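## Task

Remove the cap from the marker with the green cap, leaving the other marker's cap fully seated. At the end every marker and cap must rest on the desk, the hands must have released everything and moved away, and the robot must not have toppled or be left leaning. Anything that stays in place only because the robot holds it does not count.

## Robot and tools

Robot: a wheeled cart with a pan/tilt head and two arms, left_arm and right_arm. The cart is 0.53 m wide and spans x = -0.35 to 0.07 m in the base frame. Each arm turns about a vertical pan axis at x = -0.060, y = +0.155 (left) or -0.155 m (right); its shoulder sits 0.03 m outward from that axis and 0.89 m high. Links: upper arm 0.116, forearm 0.135, hand 0.162 m. A fixed-jaw tip reaches about 0.44 m from its pan axis at most, and no lower than 0.55 m above the floor.

Frames: the base frame has its origin on the floor between the drive wheels, x ahead, y to the left, z up. The reported left_hand and right_hand are the fixed-jaw tips in this frame; a held object sits beside the tip, toward the moving jaw. Hand axes: z along the fingers, y from the moving jaw toward the fixed jaw. Odometry is the base frame as it was when the scene began; base_odometry counts wheel rotation only (slip looks like travel), heading positive left, -3.142 to 3.142. Arm readings carry small errors, so reported hand positions may be off by a few cm, differently per arm.

execute_actions: argument actions is a list holding one action or none. An action may have base, joints, or both; they start together. base holds exactly one command: translate_m (metres, relative drive straight from the current place, forward positive, -1.4 to 1.4) or rotate_rad (radians, relative turn in place, left/counter-clockwise positive, -3.2 to 3.2). No sideways motion. joints is one dictionary covering both arms and the head, keyed by joint name, each value an absolute target angle in radians. Ranges: head_pan_rad -3.2 to 3.2 (0 ahead, positive left); head_tilt_rad -0.76 to 1.45 (0 level, positive down); per arm (left_arm_... and right_arm_...): shoulder_pan_rad -1.919 to 1.919, shoulder_lift_rad -1.745 to 1.745, elbow_flex_rad -1.69 to 1.58, wrist_flex_rad -1.658 to 1.658, wrist_roll_rad -2.743 to 2.841, gripper_rad 0 to 1.919. Done tolerances: head and pan and roll ±0.02, lift ±0.1, elbow ±0.07, wrist_flex and gripper ±0.03. An action lasts 15 s at most. Unknown keys or out-of-range values make the whole call refused with no motion. Omitted joints keep chasing their previous targets silently. cameras is optional: head_camera, left_wrist_camera, right_wrist_camera or all; omitted, null or all gives every camera, [] gives none. The result gives state, joint_positions, base_status, joint_status, on_its_own (what moved without being commanded) and images, with a pictures line naming their order. A base move counts from the position in the last reported state.

wait: seconds from 0 to 10; nothing new is commanded, returns state and images. zoom_image: camera plus region [x0, y0, x1, y1] in pixels of that camera's latest full image, origin top-left, at most 504 by 504. finished_scene: scene number; ends it irreversibly after the last command is held, and reports success. Images are 644x476; focal lengths about 603 px (head), 323 px (left wrist, wide and distorted), 441 px (right wrist).

Arm geometry: at shoulder_pan 0 the left arm points left and the right arm right; positive pan turns either clockwise seen from above; straight ahead is +1.571 (left) and -1.571 (right). With lift, elbow and wrist_flex all 0 the upper arm stands up, tilted 0.24 rad outward, with forearm and fingers level; positive values bend downward, and their sum is the fingers' angle below level (1.571 vertical down, which needs the forearm no more than 0.08 rad above level). wrist_roll -1.522: jaws close across the arm plane, fixed jaw on the left looking outward; 1.619: fixed jaw on the right; 0.049: jaws close within the plane, fixed jaw below (level fingers) or toward the pan axis (fingers down). Gripper opening between tips: 0 gives 0.003 m, 0.3 gives 0.026, 0.6 gives 0.049, 1 gives 0.076, 1.919 gives 0.106. The hand body bulges about 0.08 m above level fingers with the fixed jaw left, below them with it right, so keep the fixed jaw left when reaching over furniture. Gripping: targets below the touching angle squeeze, strongest at 0.2 rad below; lower adds nothing and may trip the jaw. A jaw holding something reads off_target; done means empty or barely gripping.

Stowed pose: left shoulder_pan -1.75, shoulder_lift 0.05, elbow_flex 1.35, wrist_flex -1.55, wrist_roll -1.52; right the same but pan 1.75. Stow in two steps, wrists first then the other three, away from loose objects; a one-step stow can jam the hand on the cart. Leaving stow, moving wrists first risks hitting or wedging on the cart. Turning in place with arms stowed needs 0.44 m clear radius. Near a desk, turning or reversing can snag the cart's back and topple it.

Statuses: done (base: wheels turned the full amount, slip included); off_target (resting short, possibly still pushing, implying load, obstruction or a tripped motor); time_out (target dropped, holds in place); joint command not followed plus cause means a self-collision check blocked that arm's targets (gripper still obeyed), and listed joints read not_followed and may be retried each action until valid. contact_stop never occurs. To stop a blocked joint pushing, command its current reading.

Sag: loaded joints settle off target toward gravity; compensate next move by the last offset. Overload: a joint held over about 0.30 rad from target for about 2 s (your thinking time included) trips to 20 % torque, unreported; reset by waiting until it is still, then targeting 0.2 rad from the reading away from the tripping target (or 0.04 rad beyond a range end, or the end itself for a jaw). Payload: about 0.4 kg per hand at full reach, 0.7 kg within 0.28 m, 1 kg with both close in. Long loads heat shoulder_lift motors: MOTOR HOT from 55 °C; at 70 °C an OVER-TEMPERATURE FAULT stops the arm, joints read limit_stop_at_motor_heat and must be resent later. Heat partly carries between scenes.

Avoid: arms or hands striking or pressing each other, pulling or pushing hard (especially pulling on things ahead, which can tip the robot), dropping, slipping or slamming objects, and knocking anything off the desk. Fewer, shorter motions are better.

Each tool is called after ">>>" by a JSON object that holds its "method" and its "body".

## Session

>>> {"method": "execute_actions", "body": {"actions": []}}

Scene clock: 0.00 s.
base_odometry: x=+0.000 y=+0.000 heading=+0.000 (m, m, rad; odometry frame)
base_status: not commanded
joint_positions: head_pan_rad=-0.030 head_tilt_rad=-0.032 left_arm_shoulder_pan_rad=-1.781 left_arm_shoulder_lift_rad=+0.056 left_arm_elbow_flex_rad=+1.292 left_arm_wrist_flex_rad=-1.484 left_arm_wrist_roll_rad=-1.522 left_arm_gripper_rad=+1.920 right_arm_shoulder_pan_rad=+1.739 right_arm_shoulder_lift_rad=+0.043 right_arm_elbow_flex_rad=+1.369 right_arm_wrist_flex_rad=-1.591 right_arm_wrist_roll_rad=-1.496 right_arm_gripper_rad=+1.920
joint_status: not commanded
left_hand: x=-0.3114 y=+0.0936 z=+0.8961 quat_wxyz=(-0.079, -0.654, -0.069, +0.750) (m; base frame)
right_hand: x=-0.3055 y=-0.1211 z=+0.9008 quat_wxyz=(-0.074, +0.640, -0.046, -0.764) (m; base frame)
pictures: head_camera, left_wrist_camera, right_wrist_camera
Images, in order (width x height): head_camera 644x476, left_wrist_camera 644x476, right_wrist_camera 644x476.

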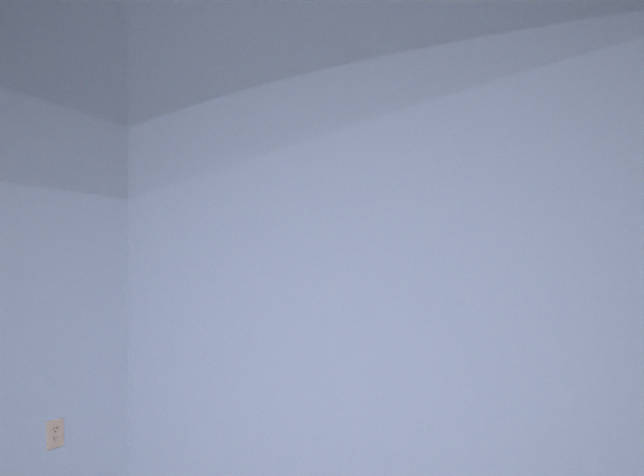

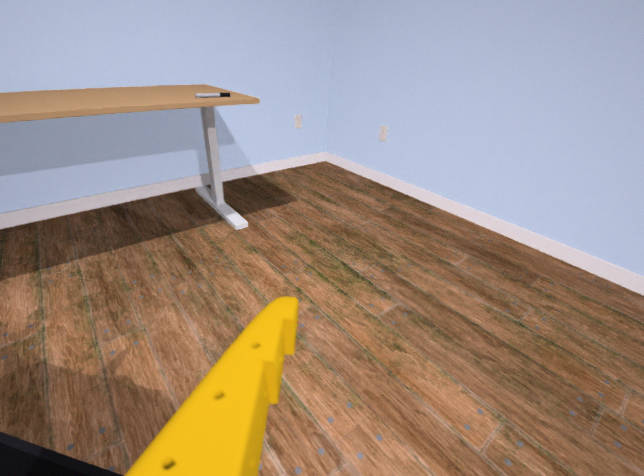

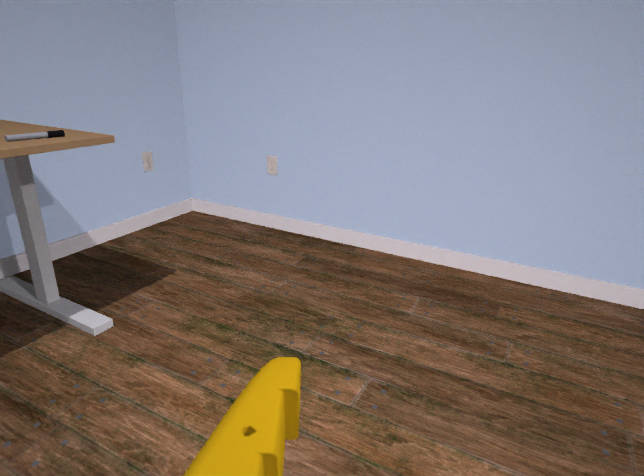

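>>> {"method": "execute_actions", "body": {"actions": [{"joints":{"head_pan_rad":-2.3,"head_tilt_rad":0.4}}], "cameras": ["head_camera"]}}

Scene clock: 2.53 s.
base_odometry: x=+0.000 y=+0.000 heading=+0.000 (m, m, rad; odometry frame)
base_status: not commanded
joint_positions: head_pan_rad=-2.290 head_tilt_rad=+0.393 left_arm_shoulder_pan_rad=-1.781 left_arm_shoulder_lift_rad=+0.056 left_arm_elbow_flex_rad=+1.292 left_arm_wrist_flex_rad=-1.484 left_arm_wrist_roll_rad=-1.522 left_arm_gripper_rad=+1.920 right_arm_shoulder_pan_rad=+1.739 right_arm_shoulder_lift_rad=+0.043 right_arm_elbow_flex_rad=+1.369 right_arm_wrist_flex_rad=-1.591 right_arm_wrist_roll_rad=-1.496 right_arm_gripper_rad=+1.920
joint_status: all done
left_hand: x=-0.3114 y=+0.0936 z=+0.8961 quat_wxyz=(-0.079, -0.654, -0.069, +0.750) (m; base frame)
right_hand: x=-0.3055 y=-0.1211 z=+0.9008 quat_wxyz=(-0.074, +0.640, -0.046, -0.764) (m; base frame)
pictures: head_camera
Images, in order (width x height): head_camera 644x476.

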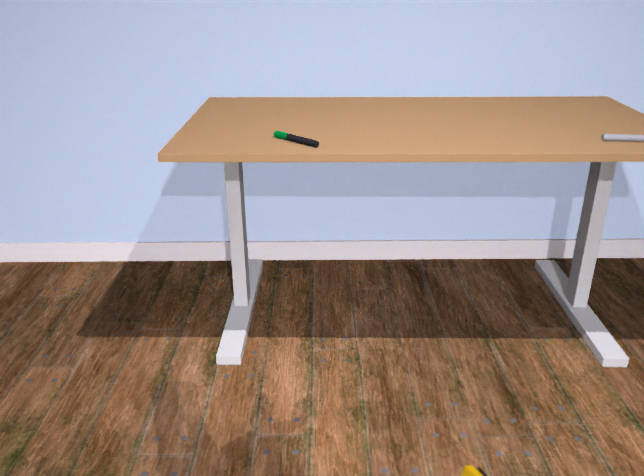

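>>> {"method": "execute_actions", "body": {"actions": [{"base":{"rotate_rad":-2.29},"joints":{"head_pan_rad":0,"head_tilt_rad":0.4}}], "cameras": ["head_camera"]}}

Scene clock: 6.77 s.
base_odometry: x=-0.001 y=+0.000 heading=-2.289 (m, m, rad; odometry frame)
base_status: done
joint_positions: head_pan_rad=-0.010 head_tilt_rad=+0.394 left_arm_shoulder_pan_rad=-1.781 left_arm_shoulder_lift_rad=+0.056 left_arm_elbow_flex_rad=+1.292 left_arm_wrist_flex_rad=-1.484 left_arm_wrist_roll_rad=-1.522 left_arm_gripper_rad=+1.920 right_arm_shoulder_pan_rad=+1.739 right_arm_shoulder_lift_rad=+0.043 right_arm_elbow_flex_rad=+1.369 right_arm_wrist_flex_rad=-1.591 right_arm_wrist_roll_rad=-1.496 right_arm_gripper_rad=+1.920
joint_status: all done
left_hand: x=-0.3114 y=+0.0936 z=+0.8961 quat_wxyz=(-0.079, -0.654, -0.069, +0.750) (m; base frame)
right_hand: x=-0.3055 y=-0.1211 z=+0.9008 quat_wxyz=(-0.074, +0.640, -0.046, -0.764) (m; base frame)
pictures: head_camera
Images, in order (width x height): head_camera 644x476.

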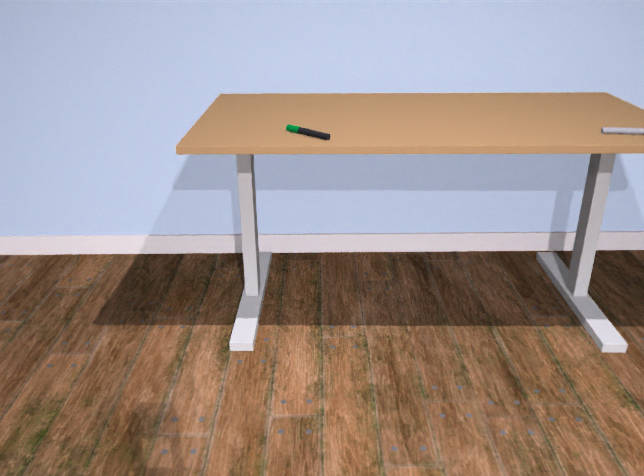

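>>> {"method": "execute_actions", "body": {"actions": [{"base":{"translate_m":1.0},"joints":{"head_tilt_rad":0.65,"left_arm_shoulder_pan_rad":1.4,"right_arm_shoulder_pan_rad":-1.4,"left_arm_shoulder_lift_rad":-0.3,"right_arm_shoulder_lift_rad":-0.3,"left_arm_elbow_flex_rad":0.5,"right_arm_elbow_flex_rad":0.5}}], "cameras": ["head_camera"]}}

Scene clock: 13.27 s.
base_odometry: x=-0.660 y=-0.752 heading=-2.290 (m, m, rad; odometry frame)
base_status: done
joint_positions: head_pan_rad=-0.010 head_tilt_rad=+0.644 left_arm_shoulder_pan_rad=+1.390 left_arm_shoulder_lift_rad=-0.266 left_arm_elbow_flex_rad=+0.531 left_arm_wrist_flex_rad=-1.484 left_arm_wrist_roll_rad=-1.522 left_arm_gripper_rad=+1.920 right_arm_shoulder_pan_rad=-1.393 right_arm_shoulder_lift_rad=-0.273 right_arm_elbow_flex_rad=+0.538 right_arm_wrist_flex_rad=-1.591 right_arm_wrist_roll_rad=-1.496 right_arm_gripper_rad=+1.920
joint_status: all done
left_hand: x=+0.1499 y=+0.2012 z=+1.1304 quat_wxyz=(+0.981, -0.016, +0.174, +0.089) (m; base frame)
right_hand: x=+0.1363 y=-0.1824 z=+1.1352 quat_wxyz=(+0.987, +0.009, +0.122, -0.101) (m; base frame)
pictures: head_camera
Images, in order (width x height): head_camera 644x476.

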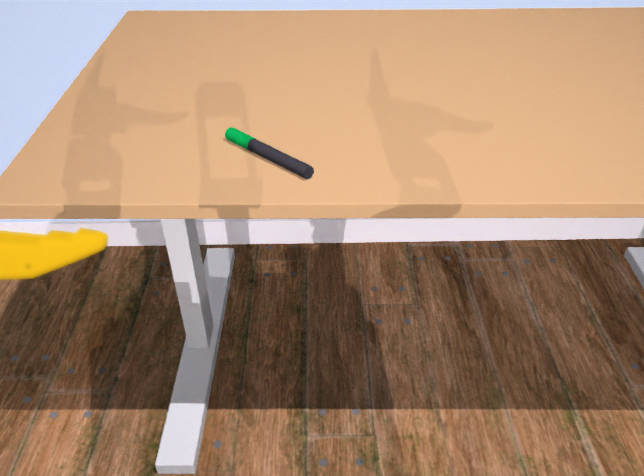

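>>> {"method": "execute_actions", "body": {"actions": [{"base":{"translate_m":0.4},"joints":{"head_tilt_rad":1.0,"left_arm_shoulder_pan_rad":1.6,"left_arm_wrist_flex_rad":0.9,"right_arm_wrist_flex_rad":0.9,"left_arm_wrist_roll_rad":-0.58,"right_arm_wrist_roll_rad":2.49,"left_arm_gripper_rad":0.7,"right_arm_gripper_rad":0.7,"left_arm_elbow_flex_rad":0.3,"right_arm_elbow_flex_rad":0.3}}]}}

Scene clock: 22.23 s.
base_odometry: x=-0.924 y=-1.052 heading=-2.291 (m, m, rad; odometry frame)
base_status: done
joint_positions: head_pan_rad=-0.010 head_tilt_rad=+0.995 left_arm_shoulder_pan_rad=+1.591 left_arm_shoulder_lift_rad=-0.268 left_arm_elbow_flex_rad=+0.333 left_arm_wrist_flex_rad=+0.894 left_arm_wrist_roll_rad=-0.588 left_arm_gripper_rad=+0.711 right_arm_shoulder_pan_rad=-1.393 right_arm_shoulder_lift_rad=-0.274 right_arm_elbow_flex_rad=+0.342 right_arm_wrist_flex_rad=+0.893 right_arm_wrist_roll_rad=+2.480 right_arm_gripper_rad=+0.708
joint_status: all done
left_hand: x=+0.1895 y=+0.1543 z=+0.8713 quat_wxyz=(+0.268, -0.421, +0.856, -0.138) (m; base frame)
right_hand: x=+0.1939 y=-0.2058 z=+0.8780 quat_wxyz=(-0.149, -0.899, -0.319, -0.261) (m; base frame)
pictures: head_camera, left_wrist_camera, right_wrist_camera
Images, in order (width x height): head_camera 644x476, left_wrist_camera 644x476, right_wrist_camera 644x476.

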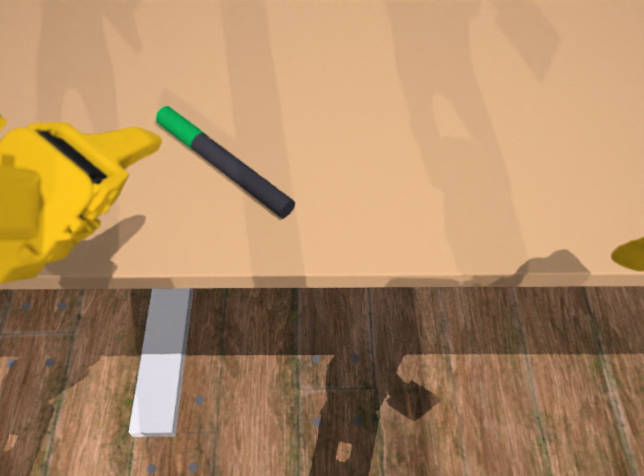

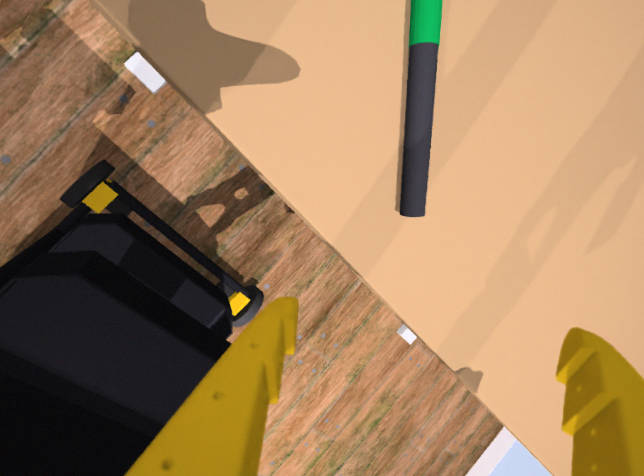

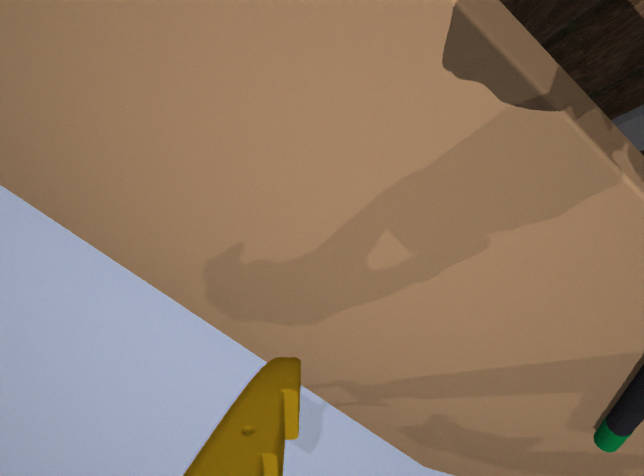

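>>> {"method": "execute_actions", "body": {"actions": [{"base":{"translate_m":0.12},"joints":{"head_tilt_rad":1.2,"left_arm_shoulder_pan_rad":1.6,"left_arm_shoulder_lift_rad":0.55,"left_arm_elbow_flex_rad":-0.6,"left_arm_wrist_flex_rad":1.25,"left_arm_wrist_roll_rad":-0.65}}], "cameras": ["head_camera","left_wrist_camera"]}}

Scene clock: 25.10 s.
base_odometry: x=-1.003 y=-1.143 heading=-2.289 (m, m, rad; odometry frame)
base_status: done
joint_positions: head_pan_rad=-0.010 head_tilt_rad=+1.195 left_arm_shoulder_pan_rad=+1.591 left_arm_shoulder_lift_rad=+0.573 left_arm_elbow_flex_rad=-0.568 left_arm_wrist_flex_rad=+1.242 left_arm_wrist_roll_rad=-0.642 left_arm_gripper_rad=+0.711 right_arm_shoulder_pan_rad=-1.393 right_arm_shoulder_lift_rad=-0.274 right_arm_elbow_flex_rad=+0.342 right_arm_wrist_flex_rad=+0.893 right_arm_wrist_roll_rad=+2.480 right_arm_gripper_rad=+0.708
joint_status: all done
left_hand: x=+0.2351 y=+0.1537 z=+0.8237 quat_wxyz=(+0.145, -0.411, +0.897, -0.070) (m; base frame)
right_hand: x=+0.1939 y=-0.2058 z=+0.8780 quat_wxyz=(-0.149, -0.899, -0.319, -0.261) (m; base frame)
pictures: head_camera, left_wrist_camera
Images, in order (width x height): head_camera 644x476, left_wrist_camera 644x476.

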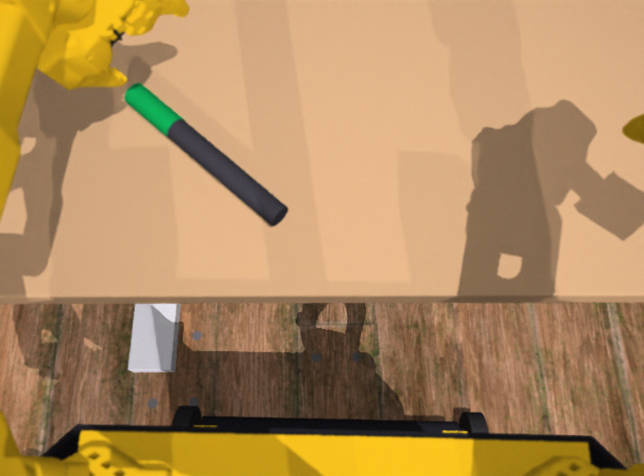

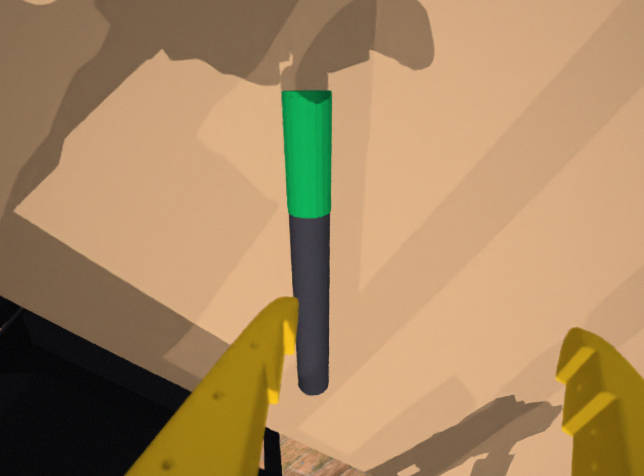

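>>> {"method": "execute_actions", "body": {"actions": [{"joints":{"head_pan_rad":0.15,"head_tilt_rad":1.05,"left_arm_shoulder_pan_rad":1.545,"left_arm_shoulder_lift_rad":0.65,"left_arm_elbow_flex_rad":-0.47,"left_arm_wrist_flex_rad":1.01,"left_arm_wrist_roll_rad":-0.69}}], "cameras": ["head_camera","left_wrist_camera"]}}

Scene clock: 27.87 s.
base_odometry: x=-1.003 y=-1.143 heading=-2.289 (m, m, rad; odometry frame)
base_status: not commanded
joint_positions: head_pan_rad=+0.140 head_tilt_rad=+1.065 left_arm_shoulder_pan_rad=+1.554 left_arm_shoulder_lift_rad=+0.674 left_arm_elbow_flex_rad=-0.465 left_arm_wrist_flex_rad=+1.024 left_arm_wrist_roll_rad=-0.682 left_arm_gripper_rad=+0.711 right_arm_shoulder_pan_rad=-1.393 right_arm_shoulder_lift_rad=-0.274 right_arm_elbow_flex_rad=+0.342 right_arm_wrist_flex_rad=+0.893 right_arm_wrist_roll_rad=+2.480 right_arm_gripper_rad=+0.708
joint_status: all done
left_hand: x=+0.2429 y=+0.1649 z=+0.7880 quat_wxyz=(+0.154, -0.410, +0.897, -0.067) (m; base frame)
right_hand: x=+0.1939 y=-0.2058 z=+0.8780 quat_wxyz=(-0.149, -0.899, -0.319, -0.261) (m; base frame)
pictures: head_camera, left_wrist_camera
Images, in order (width x height): head_camera 644x476, left_wrist_camera 644x476.

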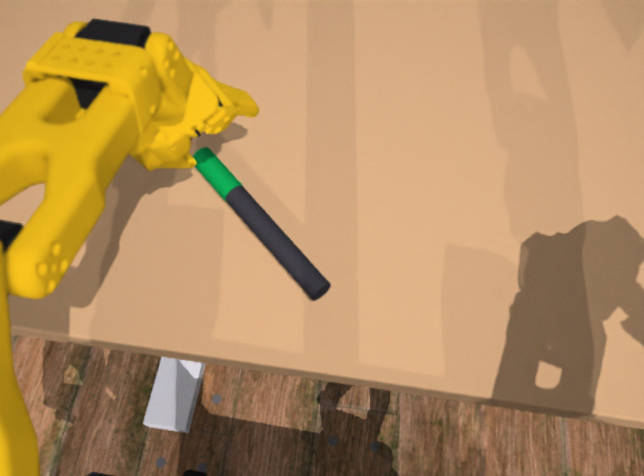

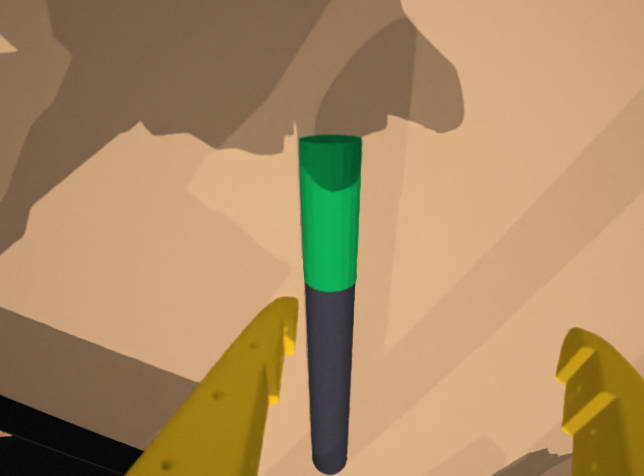

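>>> {"method": "execute_actions", "body": {"actions": [{"joints":{"left_arm_shoulder_lift_rad":0.71,"left_arm_elbow_flex_rad":-0.33,"left_arm_wrist_flex_rad":0.81}}], "cameras": ["head_camera","left_wrist_camera"]}}

Scene clock: 29.23 s.
base_odometry: x=-1.003 y=-1.143 heading=-2.289 (m, m, rad; odometry frame)
base_status: not commanded
joint_positions: head_pan_rad=+0.140 head_tilt_rad=+1.065 left_arm_shoulder_pan_rad=+1.554 left_arm_shoulder_lift_rad=+0.736 left_arm_elbow_flex_rad=-0.325 left_arm_wrist_flex_rad=+0.823 left_arm_wrist_roll_rad=-0.682 left_arm_gripper_rad=+0.711 right_arm_shoulder_pan_rad=-1.393 right_arm_shoulder_lift_rad=-0.274 right_arm_elbow_flex_rad=+0.342 right_arm_wrist_flex_rad=+0.893 right_arm_wrist_roll_rad=+2.480 right_arm_gripper_rad=+0.708
joint_status: all done
left_hand: x=+0.2398 y=+0.1649 z=+0.7562 quat_wxyz=(+0.154, -0.410, +0.897, -0.067) (m; base frame)
right_hand: x=+0.1939 y=-0.2058 z=+0.8780 quat_wxyz=(-0.149, -0.899, -0.319, -0.261) (m; base frame)
pictures: head_camera, left_wrist_camera
Images, in order (width x height): head_camera 644x476, left_wrist_camera 644x476.

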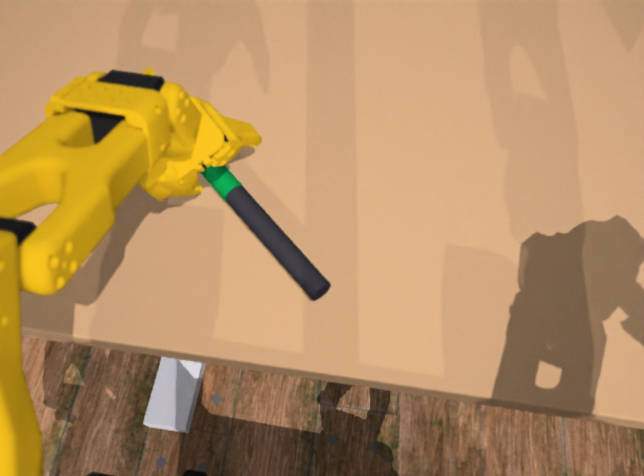

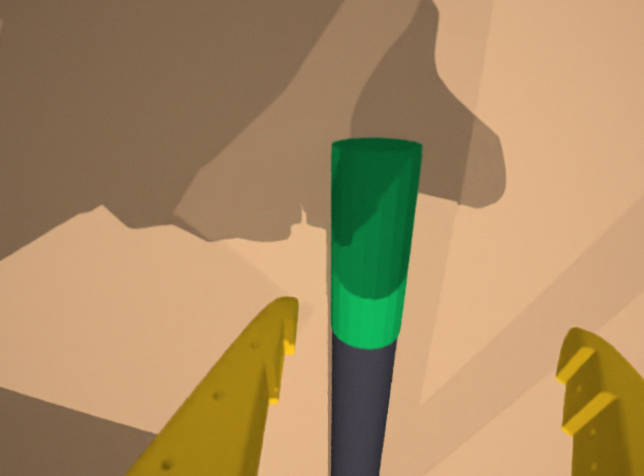

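>>> {"method": "execute_actions", "body": {"actions": [{"joints":{"left_arm_shoulder_lift_rad":0.88,"left_arm_elbow_flex_rad":-0.53,"left_arm_shoulder_pan_rad":1.525}}], "cameras": ["head_camera","left_wrist_camera"]}}

Scene clock: 30.67 s.
base_odometry: x=-1.003 y=-1.143 heading=-2.289 (m, m, rad; odometry frame)
base_status: not commanded
joint_positions: head_pan_rad=+0.140 head_tilt_rad=+1.065 left_arm_shoulder_pan_rad=+1.534 left_arm_shoulder_lift_rad=+0.904 left_arm_elbow_flex_rad=-0.500 left_arm_wrist_flex_rad=+0.823 left_arm_wrist_roll_rad=-0.682 left_arm_gripper_rad=+0.711 right_arm_shoulder_pan_rad=-1.393 right_arm_shoulder_lift_rad=-0.274 right_arm_elbow_flex_rad=+0.342 right_arm_wrist_flex_rad=+0.893 right_arm_wrist_roll_rad=+2.480 right_arm_gripper_rad=+0.708
joint_status: all done
left_hand: x=+0.2503 y=+0.1712 z=+0.7401 quat_wxyz=(+0.157, -0.418, +0.892, -0.067) (m; base frame)
right_hand: x=+0.1939 y=-0.2058 z=+0.8780 quat_wxyz=(-0.149, -0.899, -0.319, -0.261) (m; base frame)
pictures: head_camera, left_wrist_camera
Images, in order (width x height): head_camera 644x476, left_wrist_camera 644x476.

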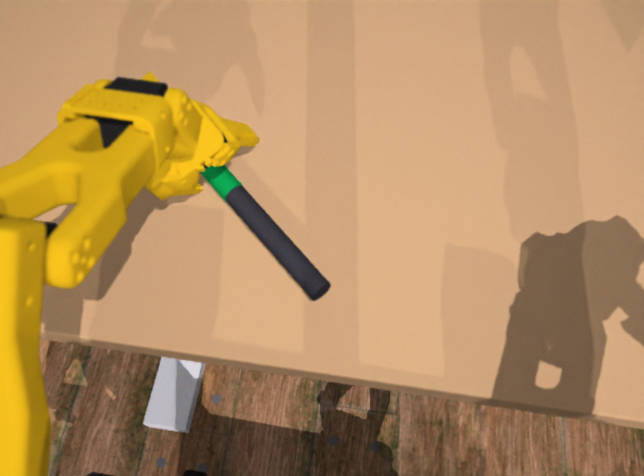

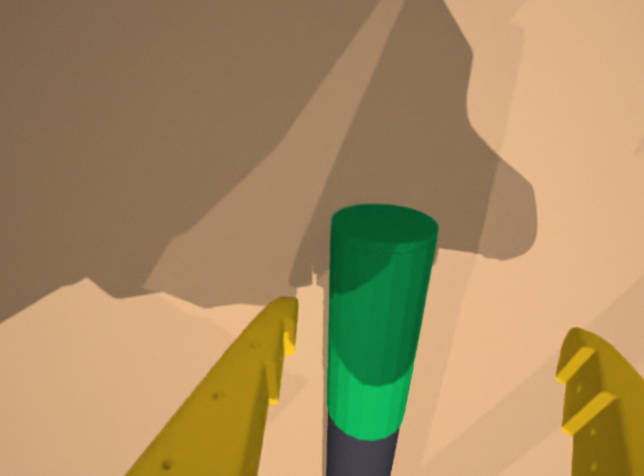

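>>> {"method": "execute_actions", "body": {"actions": [{"joints":{"left_arm_elbow_flex_rad":-0.44,"left_arm_wrist_flex_rad":0.72,"left_arm_gripper_rad":0.45}}], "cameras": ["left_wrist_camera"]}}

Scene clock: 31.73 s.
base_odometry: x=-1.003 y=-1.143 heading=-2.289 (m, m, rad; odometry frame)
base_status: not commanded
joint_positions: head_pan_rad=+0.140 head_tilt_rad=+1.065 left_arm_shoulder_pan_rad=+1.534 left_arm_shoulder_lift_rad=+0.897 left_arm_elbow_flex_rad=-0.443 left_arm_wrist_flex_rad=+0.731 left_arm_wrist_roll_rad=-0.682 left_arm_gripper_rad=+0.461 right_arm_shoulder_pan_rad=-1.393 right_arm_shoulder_lift_rad=-0.274 right_arm_elbow_flex_rad=+0.342 right_arm_wrist_flex_rad=+0.893 right_arm_wrist_roll_rad=+2.480 right_arm_gripper_rad=+0.708
joint_status: all done
left_hand: x=+0.2539 y=+0.1714 z=+0.7370 quat_wxyz=(+0.177, -0.417, +0.889, -0.075) (m; base frame)
right_hand: x=+0.1939 y=-0.2058 z=+0.8780 quat_wxyz=(-0.149, -0.899, -0.319, -0.261) (m; base frame)
pictures: left_wrist_camera
Images, in order (width x height): left_wrist_camera 644x476.

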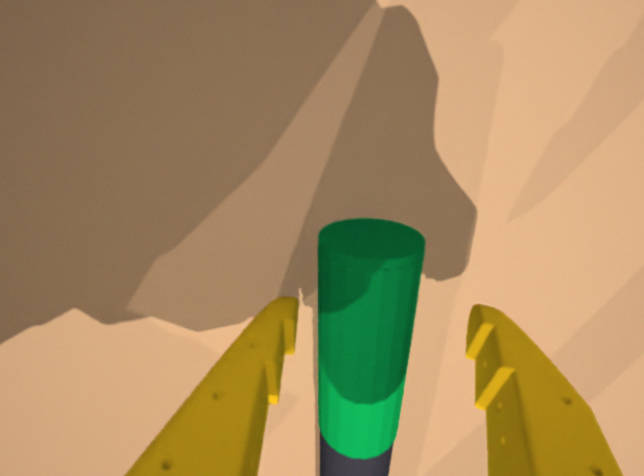

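Touching the desk at z≈0.737. Close.

>>> {"method": "execute_actions", "body": {"actions": [{"joints":{"left_arm_gripper_rad":0.05}}], "cameras": ["left_wrist_camera","head_camera"]}}

Scene clock: 32.67 s.
base_odometry: x=-1.003 y=-1.143 heading=-2.289 (m, m, rad; odometry frame)
base_status: not commanded
joint_positions: head_pan_rad=+0.140 head_tilt_rad=+1.065 left_arm_shoulder_pan_rad=+1.534 left_arm_shoulder_lift_rad=+0.897 left_arm_elbow_flex_rad=-0.443 left_arm_wrist_flex_rad=+0.729 left_arm_wrist_roll_rad=-0.682 left_arm_gripper_rad=+0.216 right_arm_shoulder_pan_rad=-1.393 right_arm_shoulder_lift_rad=-0.274 right_arm_elbow_flex_rad=+0.342 right_arm_wrist_flex_rad=+0.893 right_arm_wrist_roll_rad=+2.480 right_arm_gripper_rad=+0.708
joint_status: left_arm_gripper_rad off_target (ended at +0.216, target +0.050)
left_hand: x=+0.2542 y=+0.1714 z=+0.7371 quat_wxyz=(+0.177, -0.417, +0.888, -0.075) (m; base frame)
right_hand: x=+0.1939 y=-0.2058 z=+0.8780 quat_wxyz=(-0.149, -0.899, -0.319, -0.261) (m; base frame)
pictures: head_camera, left_wrist_camera
Images, in order (width x height): head_camera 644x476, left_wrist_camera 644x476.

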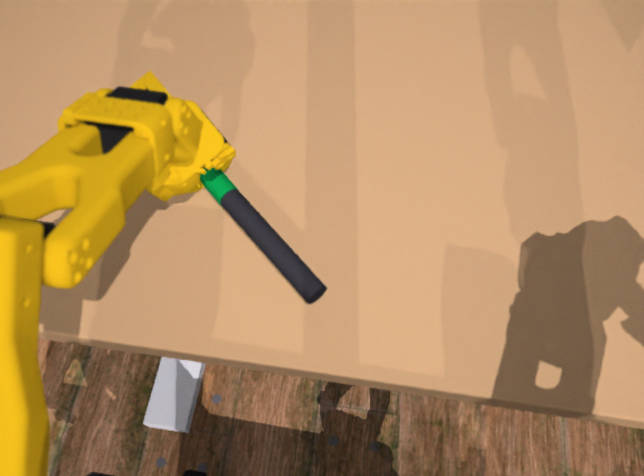

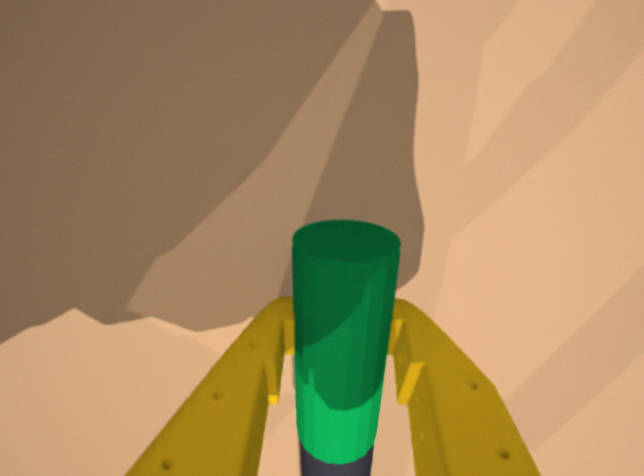

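>>> {"method": "execute_actions", "body": {"actions": [{"joints":{"left_arm_shoulder_lift_rad":0.81,"left_arm_shoulder_pan_rad":1.9,"left_arm_wrist_roll_rad":0.06,"head_pan_rad":-0.04}}], "cameras": ["left_wrist_camera","head_camera"]}}

Scene clock: 34.77 s.
base_odometry: x=-1.003 y=-1.143 heading=-2.289 (m, m, rad; odometry frame)
base_status: not commanded
joint_positions: head_pan_rad=-0.030 head_tilt_rad=+1.065 left_arm_shoulder_pan_rad=+1.881 left_arm_shoulder_lift_rad=+0.872 left_arm_elbow_flex_rad=-0.434 left_arm_wrist_flex_rad=+0.729 left_arm_wrist_roll_rad=+0.051 left_arm_gripper_rad=+0.216 right_arm_shoulder_pan_rad=-1.393 right_arm_shoulder_lift_rad=-0.274 right_arm_elbow_flex_rad=+0.342 right_arm_wrist_flex_rad=+0.893 right_arm_wrist_roll_rad=+2.480 right_arm_gripper_rad=+0.708
joint_status: all done
joint sent to its limit — the command would take left_arm_shoulder_pan_rad past its upper limit, so that joint was sent only as far as its limit.
left_hand: x=+0.2396 y=+0.0585 z=+0.7417 quat_wxyz=(+0.118, -0.579, +0.791, -0.162) (m; base frame)
right_hand: x=+0.1939 y=-0.2058 z=+0.8780 quat_wxyz=(-0.149, -0.899, -0.319, -0.261) (m; base frame)
pictures: head_camera, left_wrist_camera
Images, in order (width x height): head_camera 644x476, left_wrist_camera 644x476.

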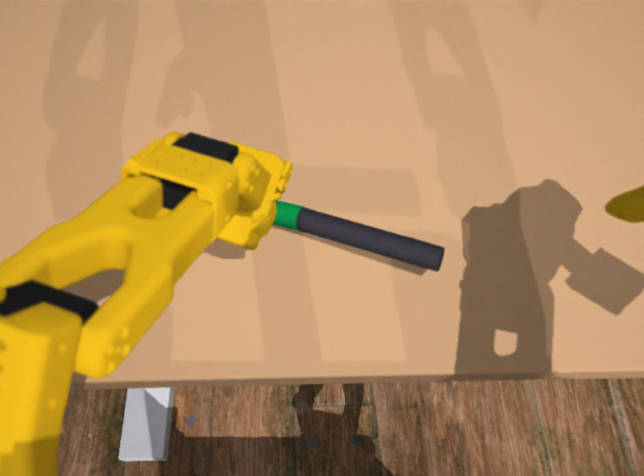

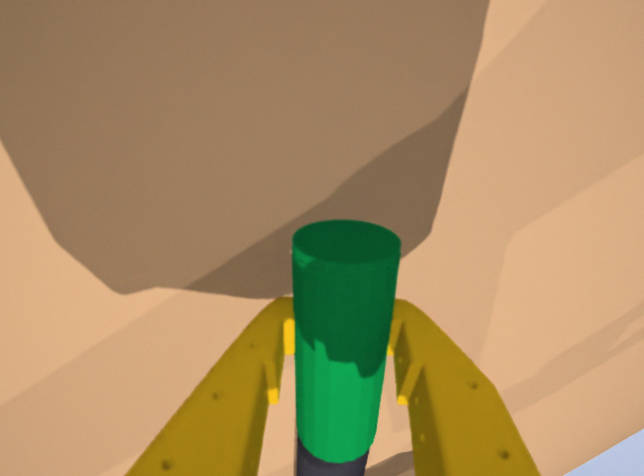

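>>> {"method": "execute_actions", "body": {"actions": [{"joints":{"left_arm_shoulder_lift_rad":0.865,"left_arm_shoulder_pan_rad":1.88,"left_arm_gripper_rad":0.24,"right_arm_shoulder_pan_rad":-1.87,"right_arm_shoulder_lift_rad":0.6,"right_arm_elbow_flex_rad":-0.55,"right_arm_wrist_flex_rad":1.22,"right_arm_gripper_rad":0.6,"right_arm_wrist_roll_rad":2.55}}]}}

Scene clock: 37.13 s.
base_odometry: x=-1.003 y=-1.143 heading=-2.289 (m, m, rad; odometry frame)
base_status: not commanded
joint_positions: head_pan_rad=-0.030 head_tilt_rad=+1.065 left_arm_shoulder_pan_rad=+1.881 left_arm_shoulder_lift_rad=+0.884 left_arm_elbow_flex_rad=-0.434 left_arm_wrist_flex_rad=+0.729 left_arm_wrist_roll_rad=+0.051 left_arm_gripper_rad=+0.229 right_arm_shoulder_pan_rad=-1.864 right_arm_shoulder_lift_rad=+0.620 right_arm_elbow_flex_rad=-0.511 right_arm_wrist_flex_rad=+1.210 right_arm_wrist_roll_rad=+2.541 right_arm_gripper_rad=+0.608
joint_status: all done
left_hand: x=+0.2378 y=+0.0591 z=+0.7383 quat_wxyz=(+0.114, -0.579, +0.792, -0.157) (m; base frame)
right_hand: x=+0.2280 y=-0.0729 z=+0.8060 quat_wxyz=(-0.039, -0.815, -0.566, -0.119) (m; base frame)
pictures: head_camera, left_wrist_camera, right_wrist_camera
Images, in order (width x height): head_camera 644x476, left_wrist_camera 644x476, right_wrist_camera 644x476.

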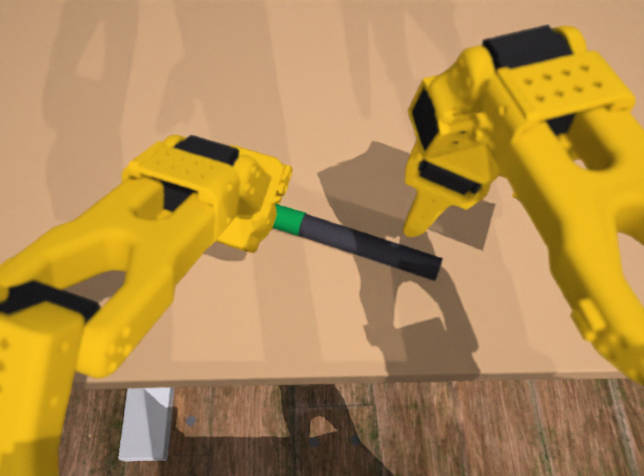

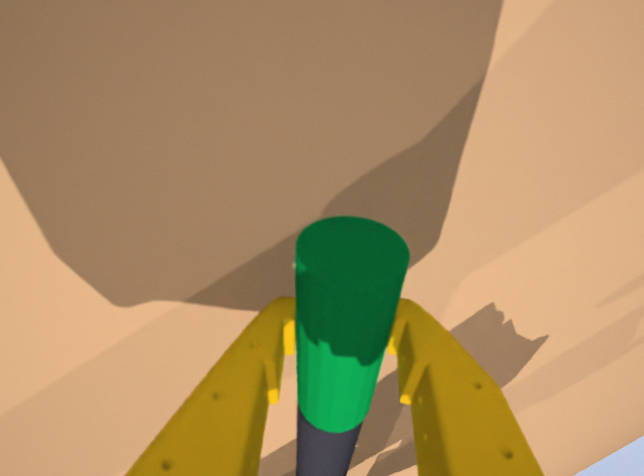

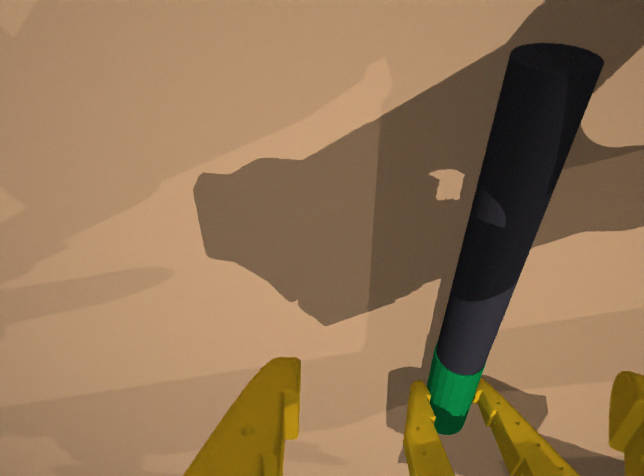

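>>> {"method": "execute_actions", "body": {"actions": [{"joints":{"left_arm_gripper_rad":0.03,"right_arm_shoulder_pan_rad":-1.915,"right_arm_shoulder_lift_rad":0.68,"right_arm_elbow_flex_rad":-0.37,"right_arm_wrist_flex_rad":1.07,"right_arm_gripper_rad":0.7,"right_arm_wrist_roll_rad":2.49}}], "cameras": ["right_wrist_camera","head_camera"]}}

Scene clock: 39.17 s.
base_odometry: x=-1.003 y=-1.143 heading=-2.289 (m, m, rad; odometry frame)
base_status: not commanded
joint_positions: head_pan_rad=-0.030 head_tilt_rad=+1.065 left_arm_shoulder_pan_rad=+1.881 left_arm_shoulder_lift_rad=+0.884 left_arm_elbow_flex_rad=-0.434 left_arm_wrist_flex_rad=+0.729 left_arm_wrist_roll_rad=+0.051 left_arm_gripper_rad=+0.215 right_arm_shoulder_pan_rad=-1.909 right_arm_shoulder_lift_rad=+0.701 right_arm_elbow_flex_rad=-0.369 right_arm_wrist_flex_rad=+1.083 right_arm_wrist_roll_rad=+2.500 right_arm_gripper_rad=+0.692
joint_status: left_arm_gripper_rad off_target (ended at +0.215, target +0.030); the others done
left_hand: x=+0.2378 y=+0.0591 z=+0.7383 quat_wxyz=(+0.114, -0.579, +0.792, -0.157) (m; base frame)
right_hand: x=+0.2101 y=-0.0654 z=+0.7651 quat_wxyz=(-0.021, -0.818, -0.570, -0.075) (m; base frame)
pictures: head_camera, right_wrist_camera
Images, in order (width x height): head_camera 644x476, right_wrist_camera 644x476.

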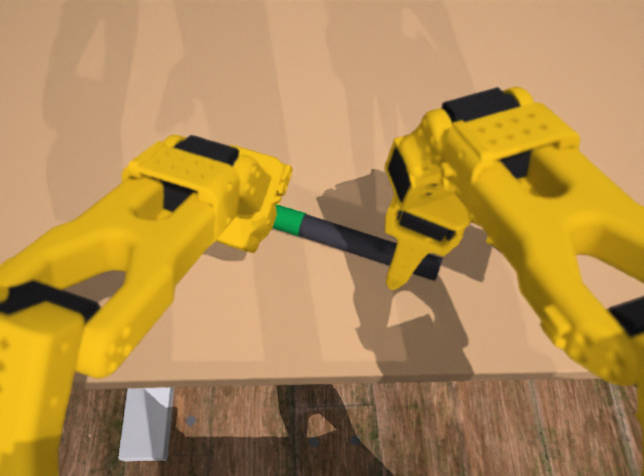

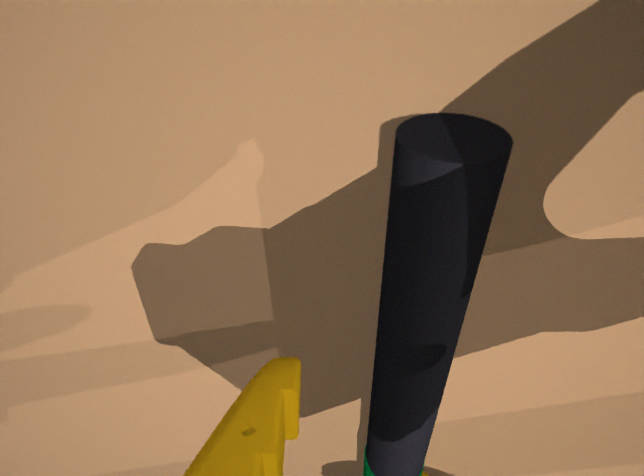

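>>> {"method": "execute_actions", "body": {"actions": [{"joints":{"right_arm_elbow_flex_rad":-0.19,"right_arm_wrist_flex_rad":0.89,"right_arm_gripper_rad":0.5}}], "cameras": ["right_wrist_camera","head_camera"]}}

Scene clock: 40.50 s.
base_odometry: x=-1.003 y=-1.143 heading=-2.289 (m, m, rad; odometry frame)
base_status: not commanded
joint_positions: head_pan_rad=-0.030 head_tilt_rad=+1.065 left_arm_shoulder_pan_rad=+1.881 left_arm_shoulder_lift_rad=+0.884 left_arm_elbow_flex_rad=-0.434 left_arm_wrist_flex_rad=+0.729 left_arm_wrist_roll_rad=+0.051 left_arm_gripper_rad=+0.215 right_arm_shoulder_pan_rad=-1.909 right_arm_shoulder_lift_rad=+0.701 right_arm_elbow_flex_rad=-0.189 right_arm_wrist_flex_rad=+0.900 right_arm_wrist_roll_rad=+2.500 right_arm_gripper_rad=+0.508
joint_status: all done
left_hand: x=+0.2378 y=+0.0591 z=+0.7383 quat_wxyz=(+0.114, -0.579, +0.792, -0.157) (m; base frame)
right_hand: x=+0.2020 y=-0.0682 z=+0.7428 quat_wxyz=(-0.021, -0.818, -0.570, -0.076) (m; base frame)
pictures: head_camera, right_wrist_camera
Images, in order (width x height): head_camera 644x476, right_wrist_camera 644x476.

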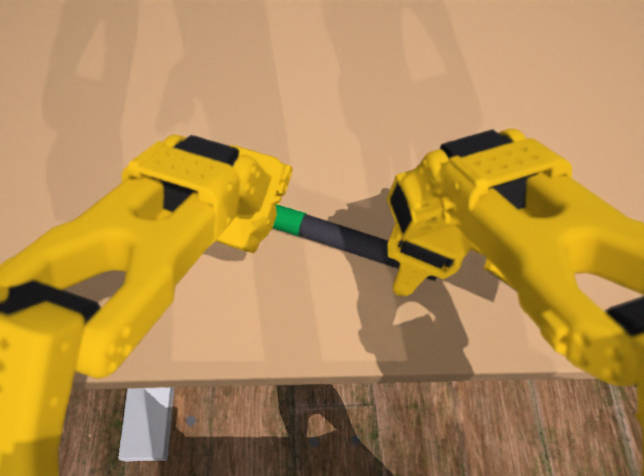

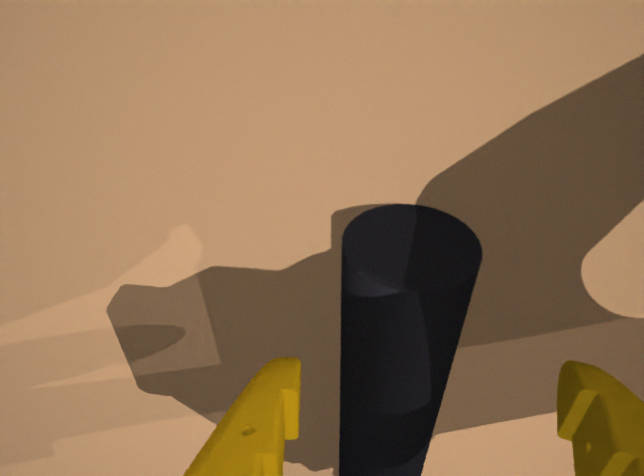

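>>> {"method": "execute_actions", "body": {"actions": [{"joints":{"right_arm_elbow_flex_rad":-0.13,"right_arm_wrist_flex_rad":0.84,"right_arm_gripper_rad":0.35}}], "cameras": ["right_wrist_camera"]}}

>>> {"method": "execute_actions", "body": {"actions": [{"joints":{"right_arm_gripper_rad":0.0}}], "cameras": ["right_wrist_camera","head_camera"]}}

Scene clock: 42.53 s.
base_odometry: x=-1.003 y=-1.143 heading=-2.289 (m, m, rad; odometry frame)
base_status: not commanded
joint_positions: head_pan_rad=-0.030 head_tilt_rad=+1.065 left_arm_shoulder_pan_rad=+1.881 left_arm_shoulder_lift_rad=+0.884 left_arm_elbow_flex_rad=-0.434 left_arm_wrist_flex_rad=+0.729 left_arm_wrist_roll_rad=+0.051 left_arm_gripper_rad=+0.215 right_arm_shoulder_pan_rad=-1.909 right_arm_shoulder_lift_rad=+0.701 right_arm_elbow_flex_rad=-0.129 right_arm_wrist_flex_rad=+0.853 right_arm_wrist_roll_rad=+2.500 right_arm_gripper_rad=+0.358
joint_status: all done
left_hand: x=+0.2378 y=+0.0591 z=+0.7383 quat_wxyz=(+0.114, -0.579, +0.792, -0.157) (m; base frame)
right_hand: x=+0.1965 y=-0.0702 z=+0.7353 quat_wxyz=(-0.019, -0.818, -0.571, -0.070) (m; base frame)
pictures: right_wrist_camera
Images, in order (width x height): right_wrist_camera 644x476.

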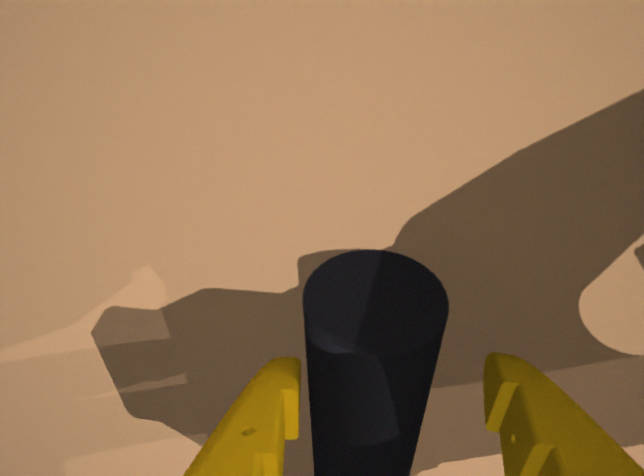

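Scene clock: 43.23 s.
base_odometry: x=-1.003 y=-1.143 heading=-2.289 (m, m, rad; odometry frame)
base_status: not commanded
joint_positions: head_pan_rad=-0.030 head_tilt_rad=+1.065 left_arm_shoulder_pan_rad=+1.881 left_arm_shoulder_lift_rad=+0.884 left_arm_elbow_flex_rad=-0.434 left_arm_wrist_flex_rad=+0.729 left_arm_wrist_roll_rad=+0.051 left_arm_gripper_rad=+0.215 right_arm_shoulder_pan_rad=-1.910 right_arm_shoulder_lift_rad=+0.701 right_arm_elbow_flex_rad=-0.129 right_arm_wrist_flex_rad=+0.853 right_arm_wrist_roll_rad=+2.500 right_arm_gripper_rad=+0.203
joint_status: right_arm_gripper_rad off_target (ended at +0.203, target +0.000)
left_hand: x=+0.2378 y=+0.0591 z=+0.7383 quat_wxyz=(+0.114, -0.579, +0.792, -0.157) (m; base frame)
right_hand: x=+0.1964 y=-0.0698 z=+0.7353 quat_wxyz=(-0.019, -0.818, -0.571, -0.070) (m; base frame)
pictures: head_camera, right_wrist_camera
Images, in order (width x height): head_camera 644x476, right_wrist_camera 644x476.

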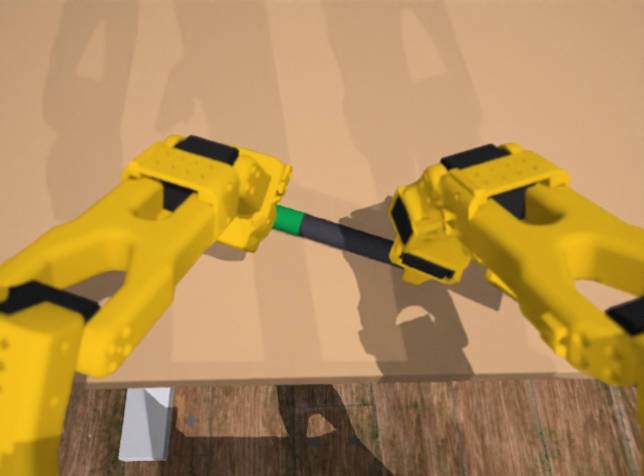

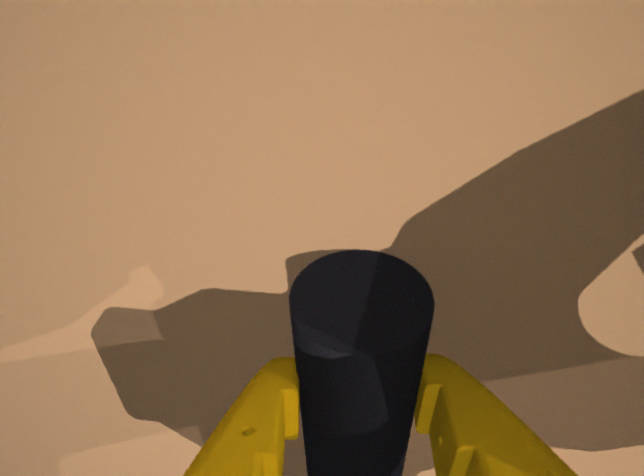

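Pull.

>>> {"method": "execute_actions", "body": {"actions": [{"joints":{"left_arm_shoulder_pan_rad":1.68,"left_arm_wrist_roll_rad":-0.05,"left_arm_gripper_rad":0.015}}]}}

Scene clock: 44.27 s.
base_odometry: x=-1.003 y=-1.143 heading=-2.289 (m, m, rad; odometry frame)
base_status: not commanded
joint_positions: head_pan_rad=-0.030 head_tilt_rad=+1.065 left_arm_shoulder_pan_rad=+1.692 left_arm_shoulder_lift_rad=+0.884 left_arm_elbow_flex_rad=-0.434 left_arm_wrist_flex_rad=+0.729 left_arm_wrist_roll_rad=-0.041 left_arm_gripper_rad=+0.215 right_arm_shoulder_pan_rad=-1.919 right_arm_shoulder_lift_rad=+0.701 right_arm_elbow_flex_rad=-0.129 right_arm_wrist_flex_rad=+0.842 right_arm_wrist_roll_rad=+2.498 right_arm_gripper_rad=+0.203
joint_status: left_arm_gripper_rad off_target (ended at +0.215, target +0.015); the others done
left_hand: x=+0.2506 y=+0.1174 z=+0.7383 quat_wxyz=(+0.135, -0.617, +0.763, -0.140) (m; base frame)
right_hand: x=+0.1972 y=-0.0669 z=+0.7357 quat_wxyz=(-0.020, -0.815, -0.574, -0.075) (m; base frame)
pictures: head_camera, left_wrist_camera, right_wrist_camera
Images, in order (width x height): head_camera 644x476, left_wrist_camera 644x476, right_wrist_camera 644x476.

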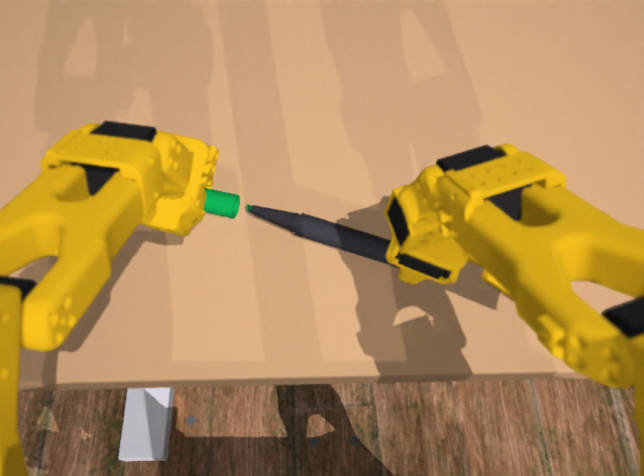

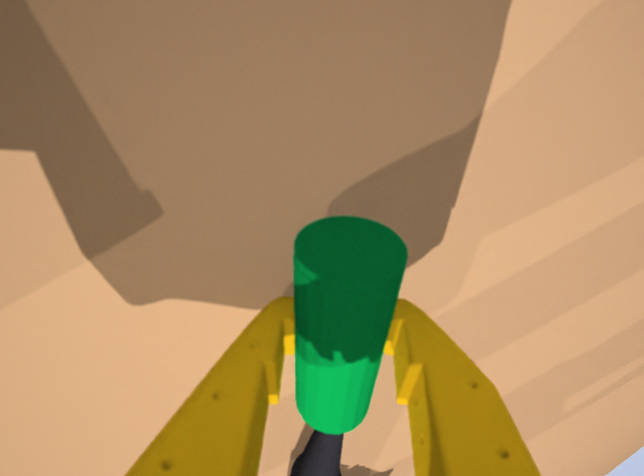

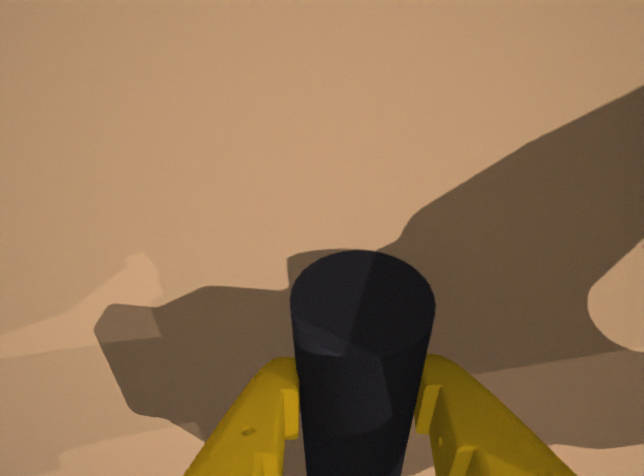

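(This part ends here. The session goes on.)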